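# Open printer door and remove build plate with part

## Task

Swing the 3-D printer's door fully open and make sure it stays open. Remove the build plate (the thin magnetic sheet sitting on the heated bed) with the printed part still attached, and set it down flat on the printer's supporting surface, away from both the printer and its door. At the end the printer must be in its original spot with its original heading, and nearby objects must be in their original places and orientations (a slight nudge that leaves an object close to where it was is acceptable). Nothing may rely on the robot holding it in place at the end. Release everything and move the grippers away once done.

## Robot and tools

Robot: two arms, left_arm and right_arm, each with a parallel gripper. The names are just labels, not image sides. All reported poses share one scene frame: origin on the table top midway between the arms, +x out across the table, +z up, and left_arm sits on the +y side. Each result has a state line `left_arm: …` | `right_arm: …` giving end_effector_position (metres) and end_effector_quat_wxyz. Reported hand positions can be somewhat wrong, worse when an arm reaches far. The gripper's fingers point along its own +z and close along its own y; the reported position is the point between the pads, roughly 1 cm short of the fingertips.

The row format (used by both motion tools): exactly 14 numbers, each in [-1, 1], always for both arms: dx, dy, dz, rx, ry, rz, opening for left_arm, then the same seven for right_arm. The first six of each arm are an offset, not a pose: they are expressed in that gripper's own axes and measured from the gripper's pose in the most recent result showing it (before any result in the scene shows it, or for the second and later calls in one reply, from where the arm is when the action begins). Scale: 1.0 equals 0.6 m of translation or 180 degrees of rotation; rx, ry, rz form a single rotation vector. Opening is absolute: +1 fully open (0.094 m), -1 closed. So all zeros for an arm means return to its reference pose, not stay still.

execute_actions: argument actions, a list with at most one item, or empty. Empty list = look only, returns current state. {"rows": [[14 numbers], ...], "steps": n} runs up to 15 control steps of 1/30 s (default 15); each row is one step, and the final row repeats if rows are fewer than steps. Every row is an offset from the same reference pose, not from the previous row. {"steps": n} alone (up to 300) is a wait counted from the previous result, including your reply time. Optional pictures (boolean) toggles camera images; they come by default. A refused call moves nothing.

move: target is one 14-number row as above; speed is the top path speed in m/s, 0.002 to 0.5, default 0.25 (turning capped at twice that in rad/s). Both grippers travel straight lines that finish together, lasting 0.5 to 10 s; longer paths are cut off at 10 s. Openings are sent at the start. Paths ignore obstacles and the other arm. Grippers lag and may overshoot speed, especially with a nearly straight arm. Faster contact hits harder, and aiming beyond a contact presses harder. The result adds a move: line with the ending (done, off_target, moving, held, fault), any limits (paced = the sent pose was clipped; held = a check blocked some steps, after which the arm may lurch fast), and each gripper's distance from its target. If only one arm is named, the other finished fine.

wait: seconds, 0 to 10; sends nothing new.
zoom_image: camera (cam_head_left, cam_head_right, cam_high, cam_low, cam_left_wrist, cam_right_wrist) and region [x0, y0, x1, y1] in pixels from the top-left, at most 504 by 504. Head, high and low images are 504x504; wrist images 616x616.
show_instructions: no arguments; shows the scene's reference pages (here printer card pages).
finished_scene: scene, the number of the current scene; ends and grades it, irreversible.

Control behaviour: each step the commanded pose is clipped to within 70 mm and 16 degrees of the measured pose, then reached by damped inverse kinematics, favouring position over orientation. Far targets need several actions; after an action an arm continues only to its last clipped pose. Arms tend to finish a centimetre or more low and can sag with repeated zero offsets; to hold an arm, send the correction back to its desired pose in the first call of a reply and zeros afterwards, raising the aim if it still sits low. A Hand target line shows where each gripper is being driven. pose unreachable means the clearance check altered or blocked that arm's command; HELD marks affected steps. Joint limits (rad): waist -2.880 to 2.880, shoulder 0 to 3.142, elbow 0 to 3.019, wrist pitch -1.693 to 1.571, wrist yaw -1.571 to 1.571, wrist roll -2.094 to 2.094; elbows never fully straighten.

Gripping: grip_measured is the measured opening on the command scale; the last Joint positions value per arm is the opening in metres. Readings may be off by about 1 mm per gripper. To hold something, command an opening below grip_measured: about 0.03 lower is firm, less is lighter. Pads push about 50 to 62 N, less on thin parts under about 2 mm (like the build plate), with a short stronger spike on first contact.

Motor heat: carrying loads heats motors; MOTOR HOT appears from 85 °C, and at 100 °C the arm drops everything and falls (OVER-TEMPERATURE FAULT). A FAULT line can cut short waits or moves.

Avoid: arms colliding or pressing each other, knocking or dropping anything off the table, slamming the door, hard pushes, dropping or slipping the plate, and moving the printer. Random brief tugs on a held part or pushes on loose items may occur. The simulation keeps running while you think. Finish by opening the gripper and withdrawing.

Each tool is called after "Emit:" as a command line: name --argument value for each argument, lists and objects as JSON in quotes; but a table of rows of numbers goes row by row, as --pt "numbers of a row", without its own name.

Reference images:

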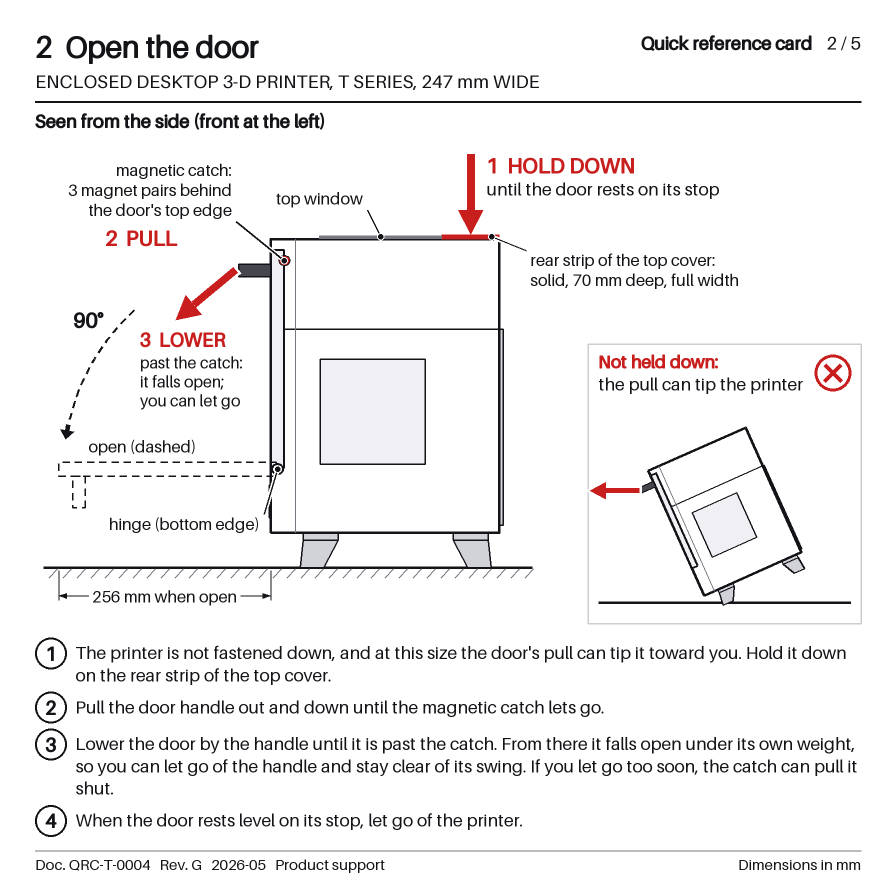

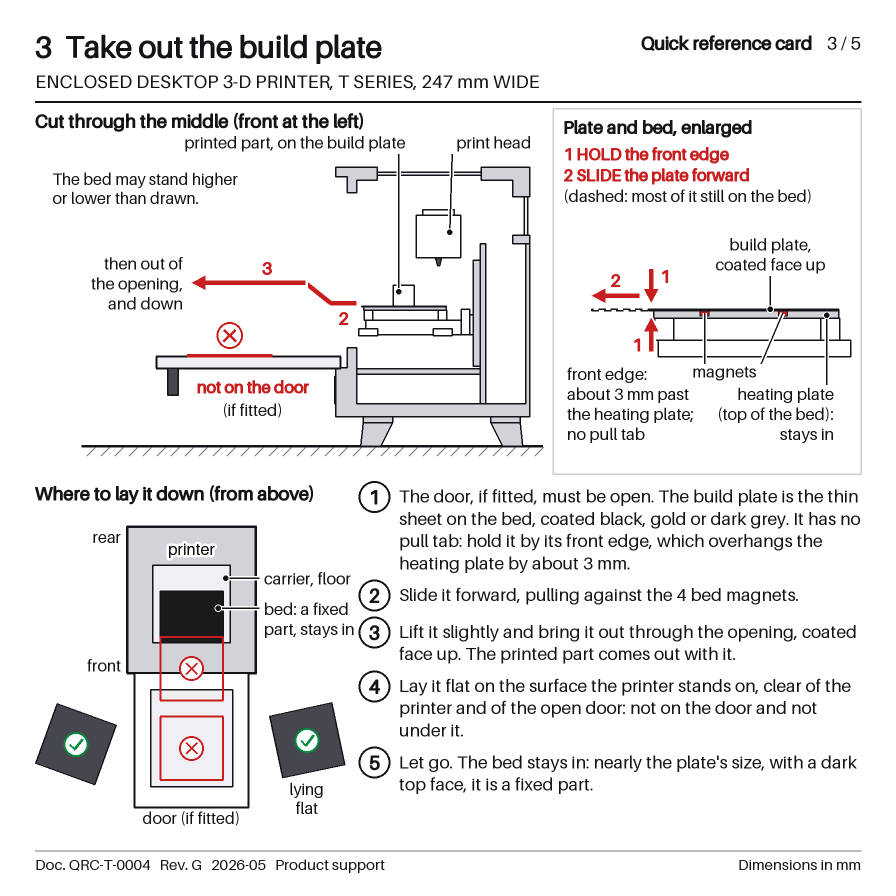

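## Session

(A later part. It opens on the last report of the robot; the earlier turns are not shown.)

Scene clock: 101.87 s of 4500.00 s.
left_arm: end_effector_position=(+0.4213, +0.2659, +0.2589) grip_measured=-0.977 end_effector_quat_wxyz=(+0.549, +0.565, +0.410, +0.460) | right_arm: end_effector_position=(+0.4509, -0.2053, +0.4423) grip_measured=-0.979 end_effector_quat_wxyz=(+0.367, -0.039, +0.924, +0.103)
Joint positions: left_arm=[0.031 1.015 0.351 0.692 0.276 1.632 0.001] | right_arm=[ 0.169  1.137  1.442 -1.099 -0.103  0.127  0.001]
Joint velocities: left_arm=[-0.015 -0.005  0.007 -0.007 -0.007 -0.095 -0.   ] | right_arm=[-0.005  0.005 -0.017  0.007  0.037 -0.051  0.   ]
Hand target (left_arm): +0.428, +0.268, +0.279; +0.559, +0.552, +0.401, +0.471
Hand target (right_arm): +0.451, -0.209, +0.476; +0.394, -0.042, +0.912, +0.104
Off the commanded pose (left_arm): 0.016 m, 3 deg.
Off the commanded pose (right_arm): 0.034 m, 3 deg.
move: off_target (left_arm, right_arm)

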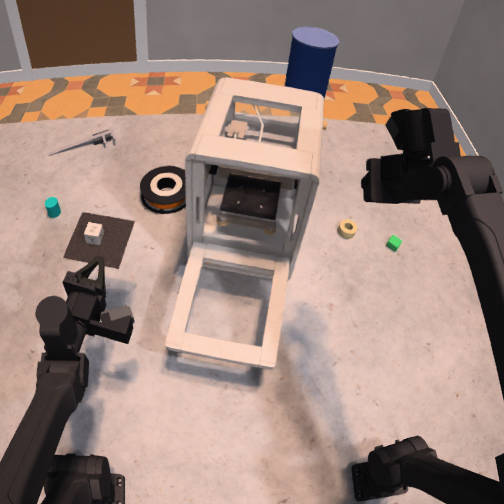

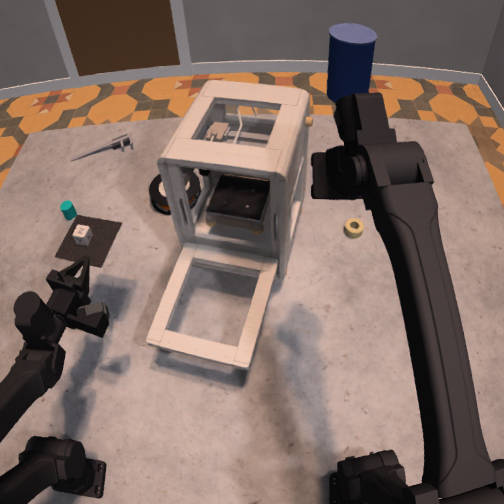

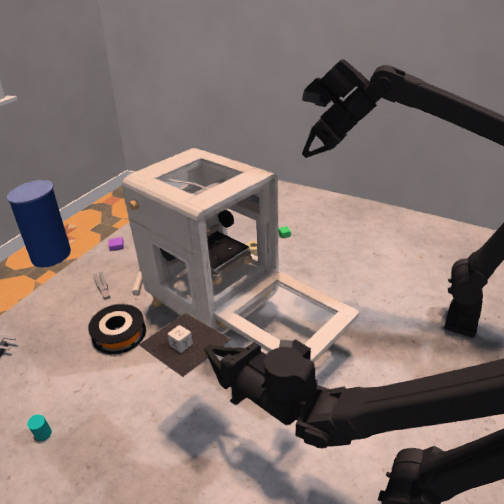

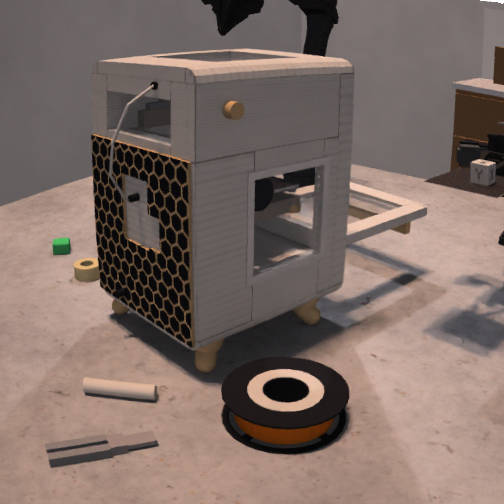

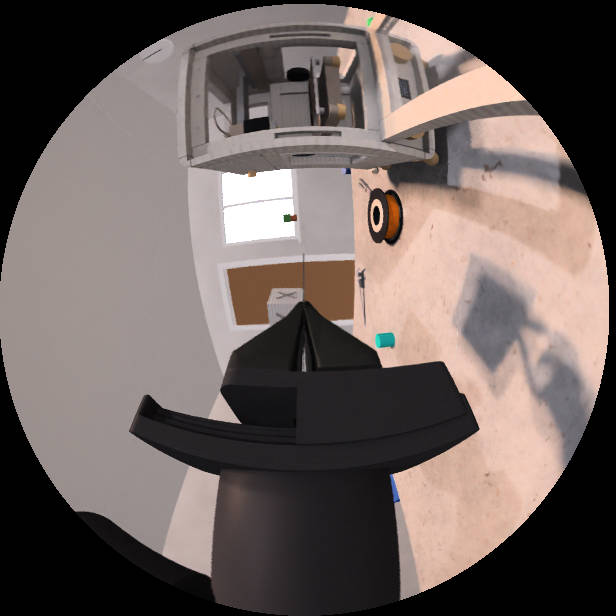

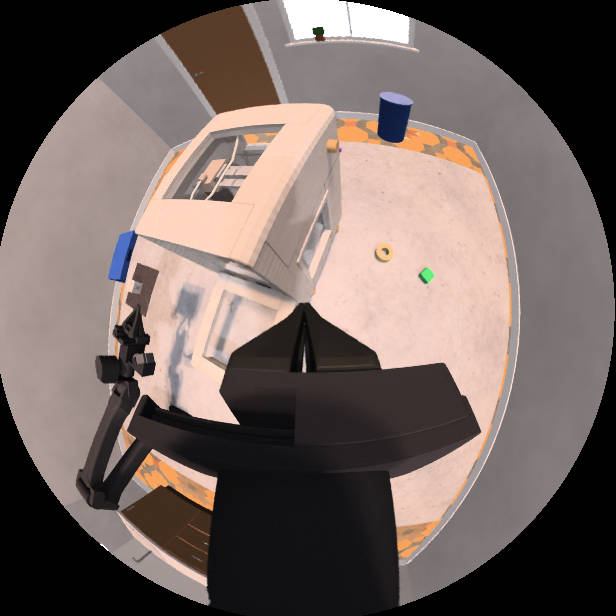

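Emit:
move --target '[0.03,-0.33,-0.08,0.14,0,0,-1, -0.04,0,-0.04,0,0,0,-1]' --speed 0.1

Scene clock: 104.77 s of 4500.00 s.
left_arm: end_effector_position=(+0.3861, +0.3019, +0.0612) grip_measured=-0.977 end_effector_quat_wxyz=(+0.417, +0.672, +0.500, +0.353) | right_arm: end_effector_position=(+0.4455, -0.2077, +0.4488) grip_measured=-0.979 end_effector_quat_wxyz=(+0.347, -0.038, +0.931, +0.103)
Joint positions: left_arm=[0.161 1.395 0.218 0.732 0.355 1.798 0.001] | right_arm=[ 0.163  1.153  1.49  -1.175 -0.111  0.125  0.001]
Joint velocities: left_arm=[-0.005  0.015 -0.007  0.002 -0.066  0.051 -0.   ] | right_arm=[-0.024 -0.005 -0.002  0.012  0.051  0.037 -0.001]
Hand target (left_arm): +0.387, +0.308, +0.059; +0.409, +0.673, +0.499, +0.360
Hand target (right_arm): +0.451, -0.211, +0.475; +0.367, -0.039, +0.924, +0.103
Off the commanded pose (left_arm): 0.005 m, 1 deg.
Off the commanded pose (right_arm): 0.028 m, 2 deg.
move: off_target (right_arm)

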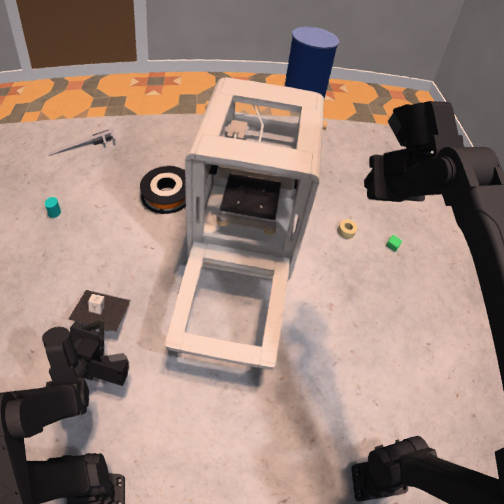

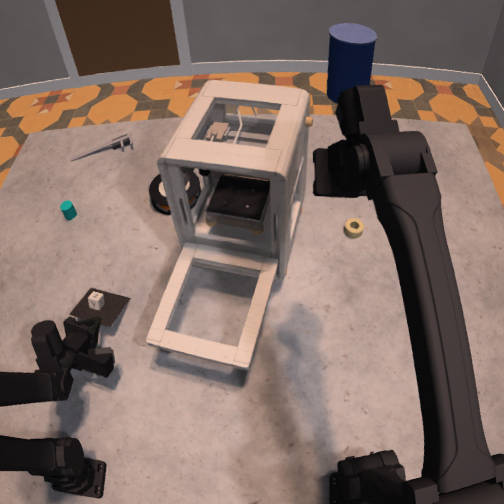

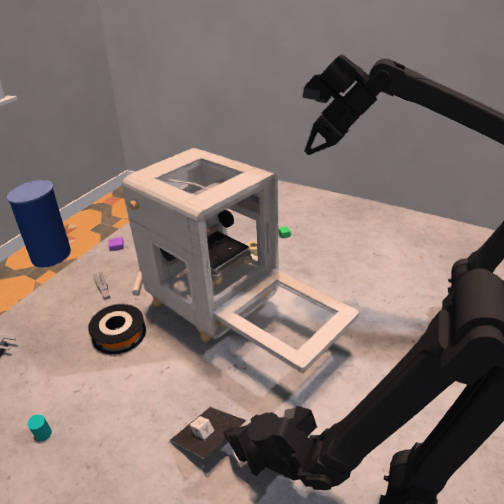

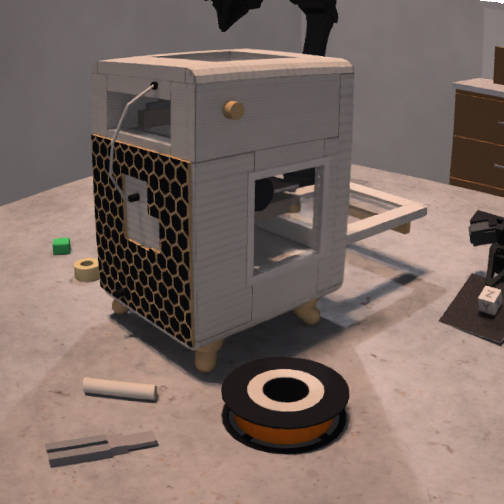

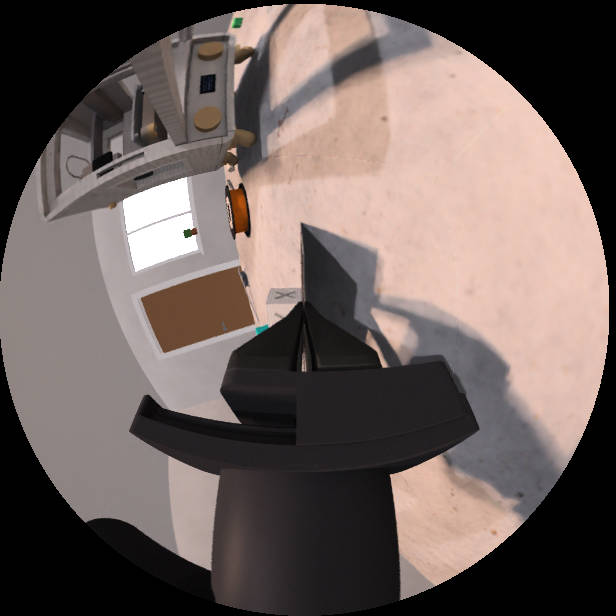

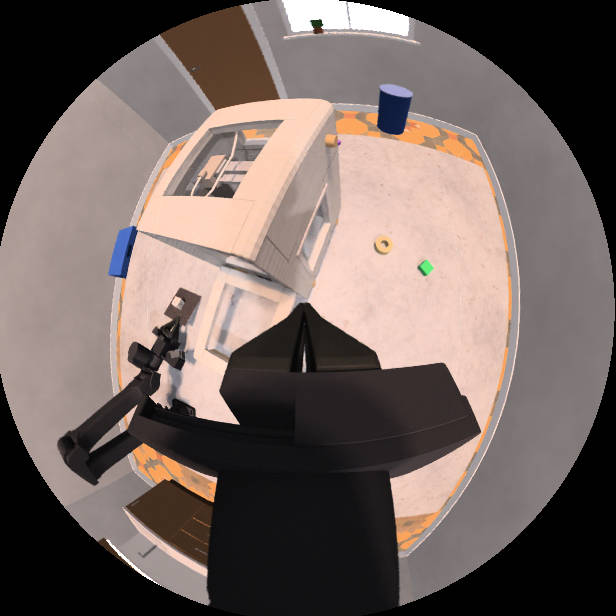

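Edge touching. Loosen, lower, withdraw.

Emit:
move --target '[0,-0.06,0.01,0,0,0,-0.7, -0.04,0,-0.03,0,0,0,-1]' --speed 0.04

Emit:
move --target '[0,-0.04,-0.09,0,0,0,-0.7, -0.04,0,-0.03,0,0,0,-1]' --speed 0.04

Emit:
move --target '[0,0.1,-0.12,0,0,0,-0.7, -0.04,0,-0.03,0,0,0,-1]'

Scene clock: 106.57 s of 4500.00 s.
left_arm: end_effector_position=(+0.3782, +0.3014, +0.0248) grip_measured=-0.702 end_effector_quat_wxyz=(+0.419, +0.674, +0.501, +0.345) | right_arm: end_effector_position=(+0.4455, -0.2087, +0.4537) grip_measured=-0.979 end_effector_quat_wxyz=(+0.330, -0.036, +0.938, +0.103)
Joint positions: left_arm=[0.172 1.614 0.193 0.965 0.375 1.799 0.014] | right_arm=[ 0.159  1.179  1.54  -1.235 -0.117  0.125  0.001]
Joint velocities: left_arm=[-0.024 -0.005 -0.012 -0.017 -0.022 -0.022 -0.001] | right_arm=[-0.005 -0.005  0.007 -0.002 -0.037  0.022 -0.   ]
Hand target (left_arm): +0.378, +0.306, +0.025; +0.416, +0.672, +0.500, +0.353
Hand target (right_arm): +0.452, -0.212, +0.477; +0.348, -0.037, +0.931, +0.103
Off the commanded pose (left_arm): 0.005 m, 1 deg.
Off the commanded pose (right_arm): 0.025 m, 2 deg.
move: off_target (right_arm)

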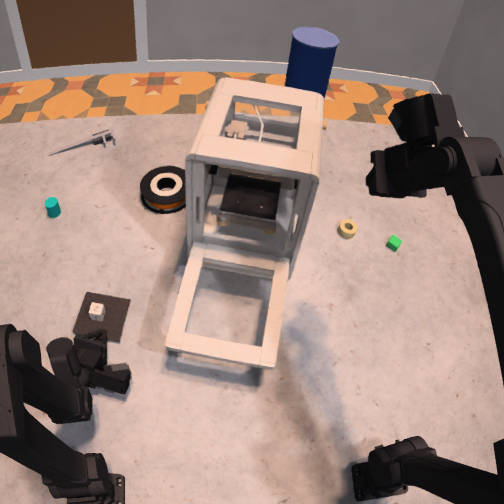

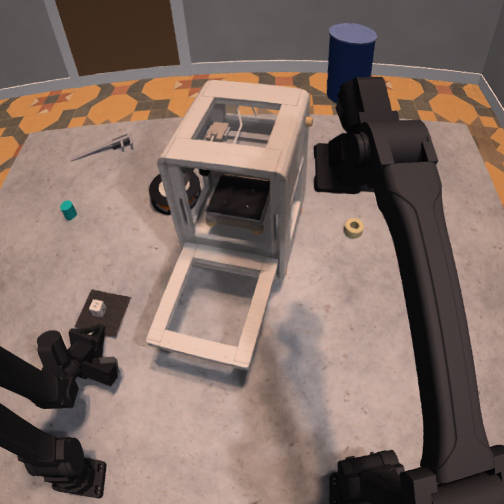

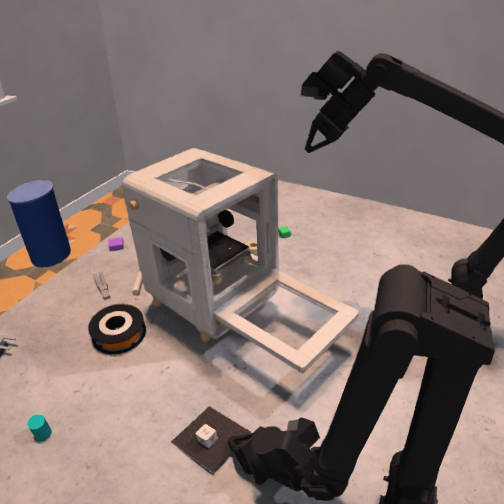

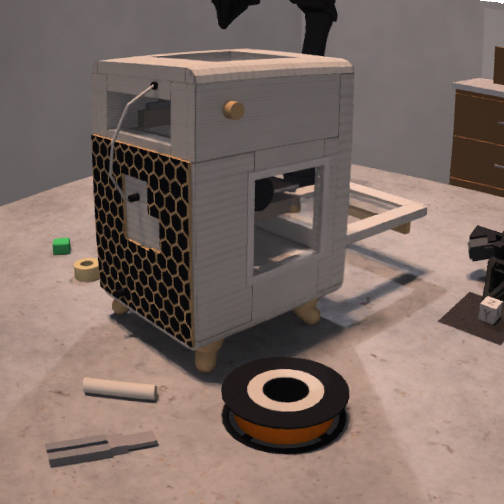

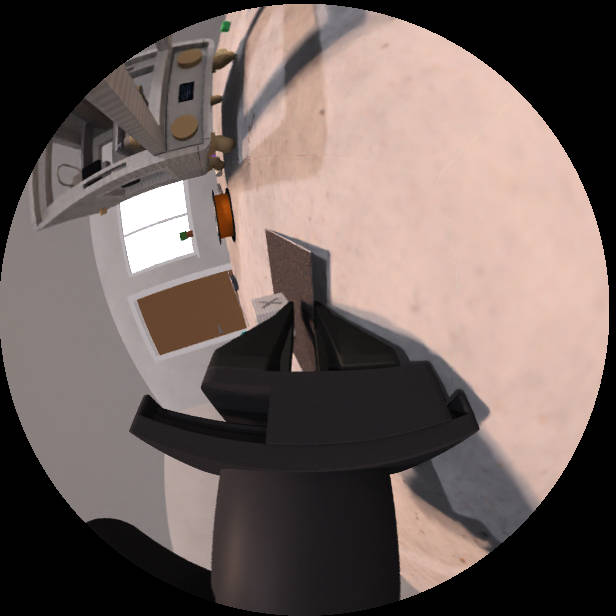

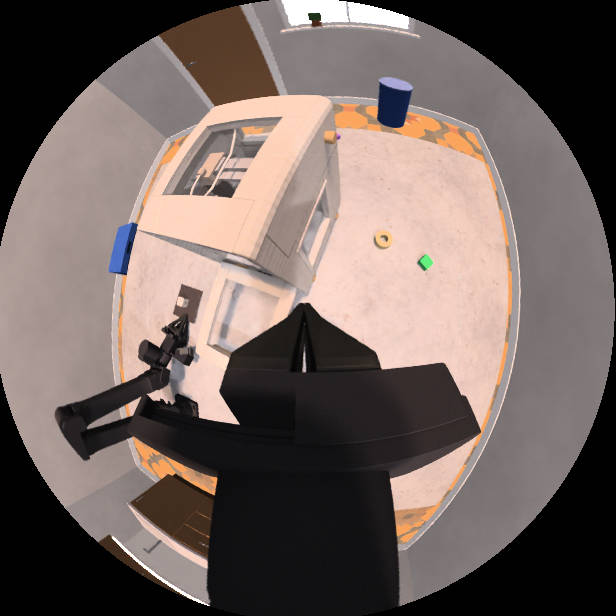

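Scene clock: 108.33 s of 4500.00 s.
left_arm: end_effector_position=(+0.3218, +0.3148, +0.0226) grip_measured=-0.702 end_effector_quat_wxyz=(+0.419, +0.676, +0.504, +0.337) | right_arm: end_effector_position=(+0.4468, -0.2097, +0.4575) grip_measured=-0.979 end_effector_quat_wxyz=(+0.311, -0.034, +0.944, +0.102)
Joint positions: left_arm=[0.307 1.54  0.064 0.974 0.502 1.866 0.014] | right_arm=[ 0.154  1.21   1.592 -1.297 -0.123  0.124  0.001]
Joint velocities: left_arm=[ 0.005 -0.015  0.002 -0.012 -0.066  0.081  0.001] | right_arm=[ 0.015 -0.005  0.002 -0.007  0.007 -0.066 -0.001]
Hand target (left_arm): +0.321, +0.318, +0.025; +0.416, +0.675, +0.501, +0.346
Hand target (right_arm): +0.453, -0.213, +0.481; +0.330, -0.036, +0.938, +0.102
Off the commanded pose (left_arm): 0.003 m, 1 deg.
Off the commanded pose (right_arm): 0.026 m, 2 deg.
move: off_target (right_arm)

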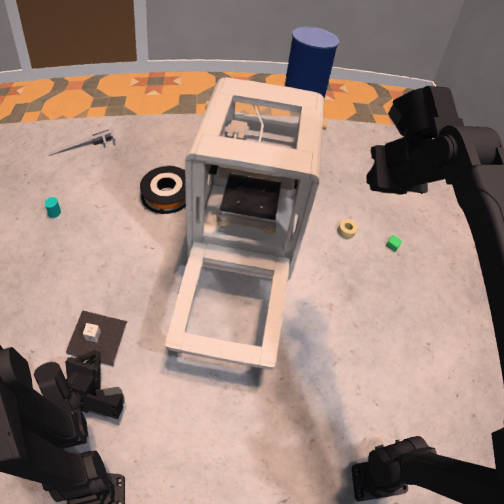

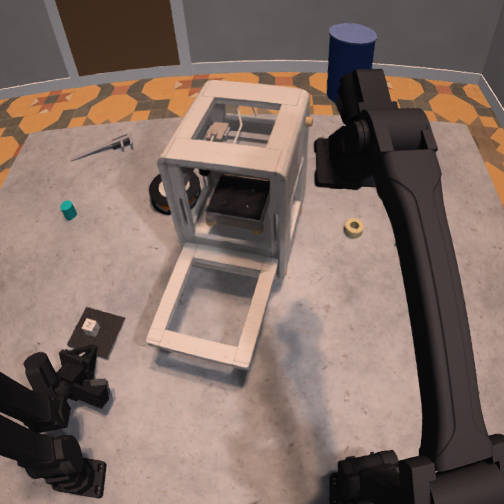

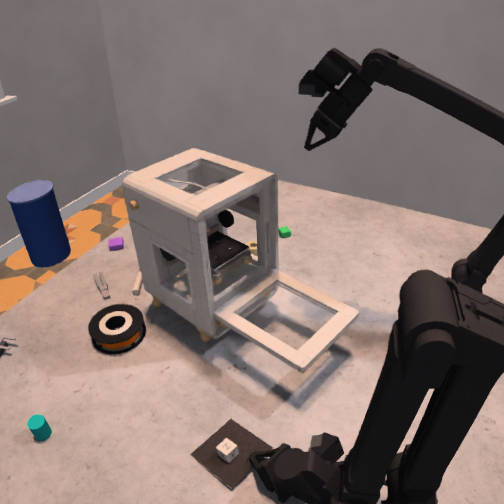

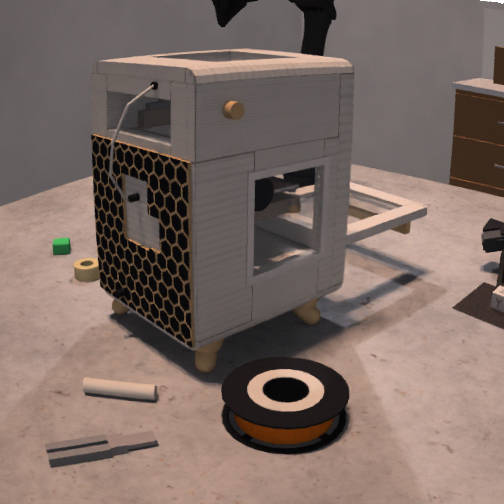

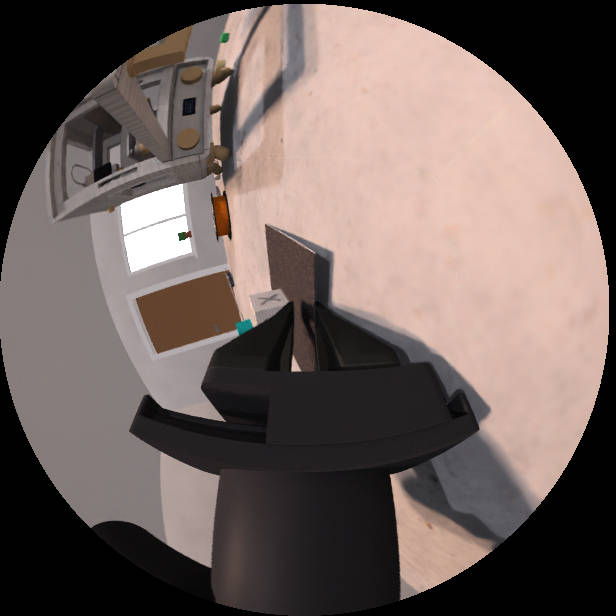

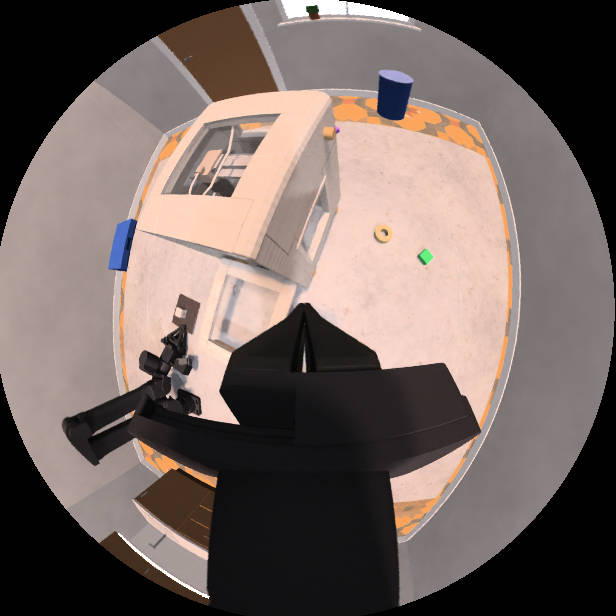

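Scene clock: 109.50 s of 4500.00 s.
left_arm: end_effector_position=(+0.2674, +0.3194, +0.0897) grip_measured=-0.702 end_effector_quat_wxyz=(+0.416, +0.674, +0.519, +0.322) | right_arm: end_effector_position=(+0.4504, -0.2103, +0.4607) grip_measured=-0.979 end_effector_quat_wxyz=(+0.290, -0.032, +0.951, +0.101)
Joint positions: left_arm=[ 0.46   0.535  0.06  -0.108  0.628  1.944  0.014] | right_arm=[ 0.15   1.249  1.65  -1.359 -0.128  0.123  0.001]
Joint velocities: left_arm=[ 0.005 -0.005 -0.012  0.007 -0.007 -0.022  0.001] | right_arm=[ 0.005  0.005  0.007  0.012 -0.007 -0.022 -0.001]
Hand target (left_arm): +0.279, +0.324, +0.112; +0.416, +0.677, +0.504, +0.337
Hand target (right_arm): +0.455, -0.214, +0.485; +0.311, -0.034, +0.944, +0.102
Off the commanded pose (left_arm): 0.023 m, 2 deg.
Off the commanded pose (right_arm): 0.026 m, 2 deg.
move: off_target (left_arm, right_arm)

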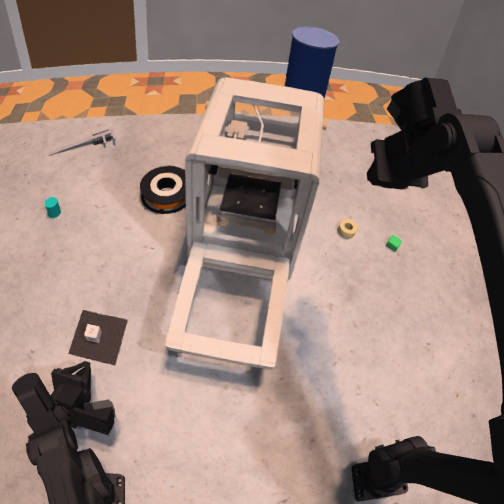

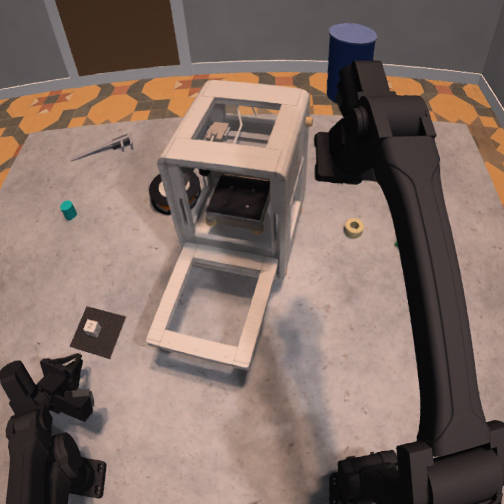

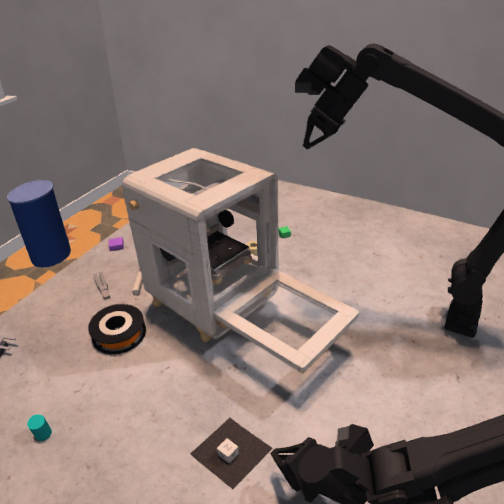

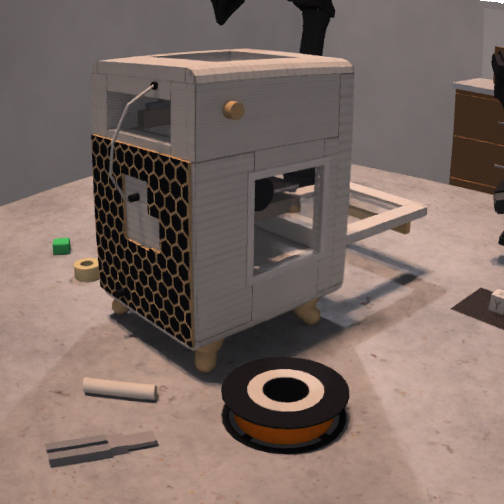

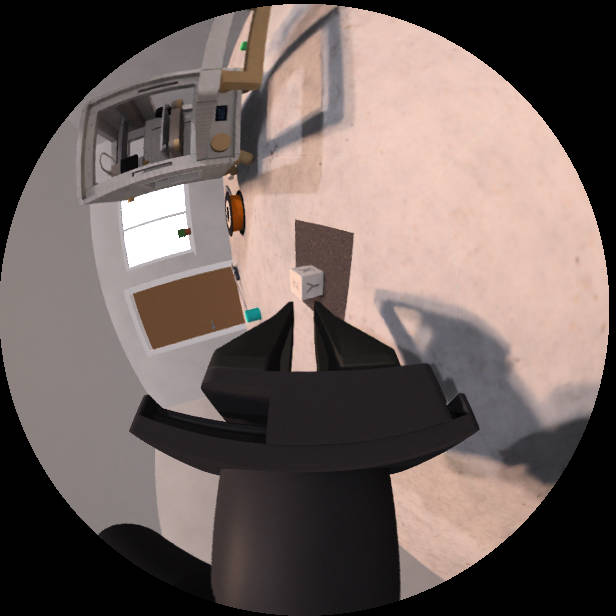

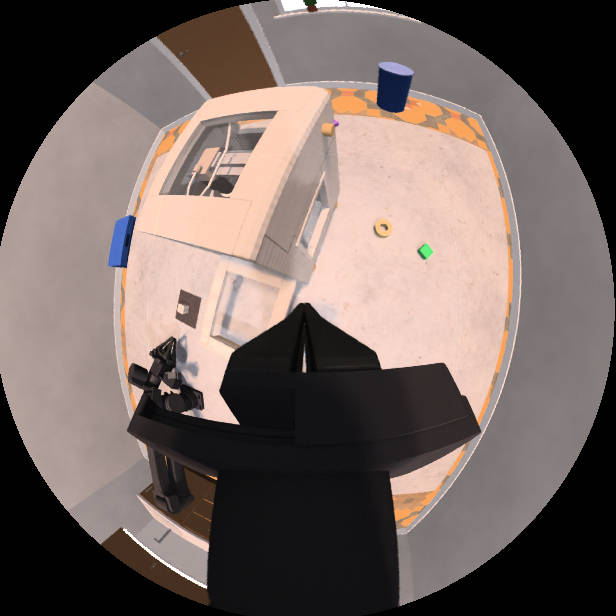

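Emit:
finished_scene --scene 1

The scene is finished: the task was done.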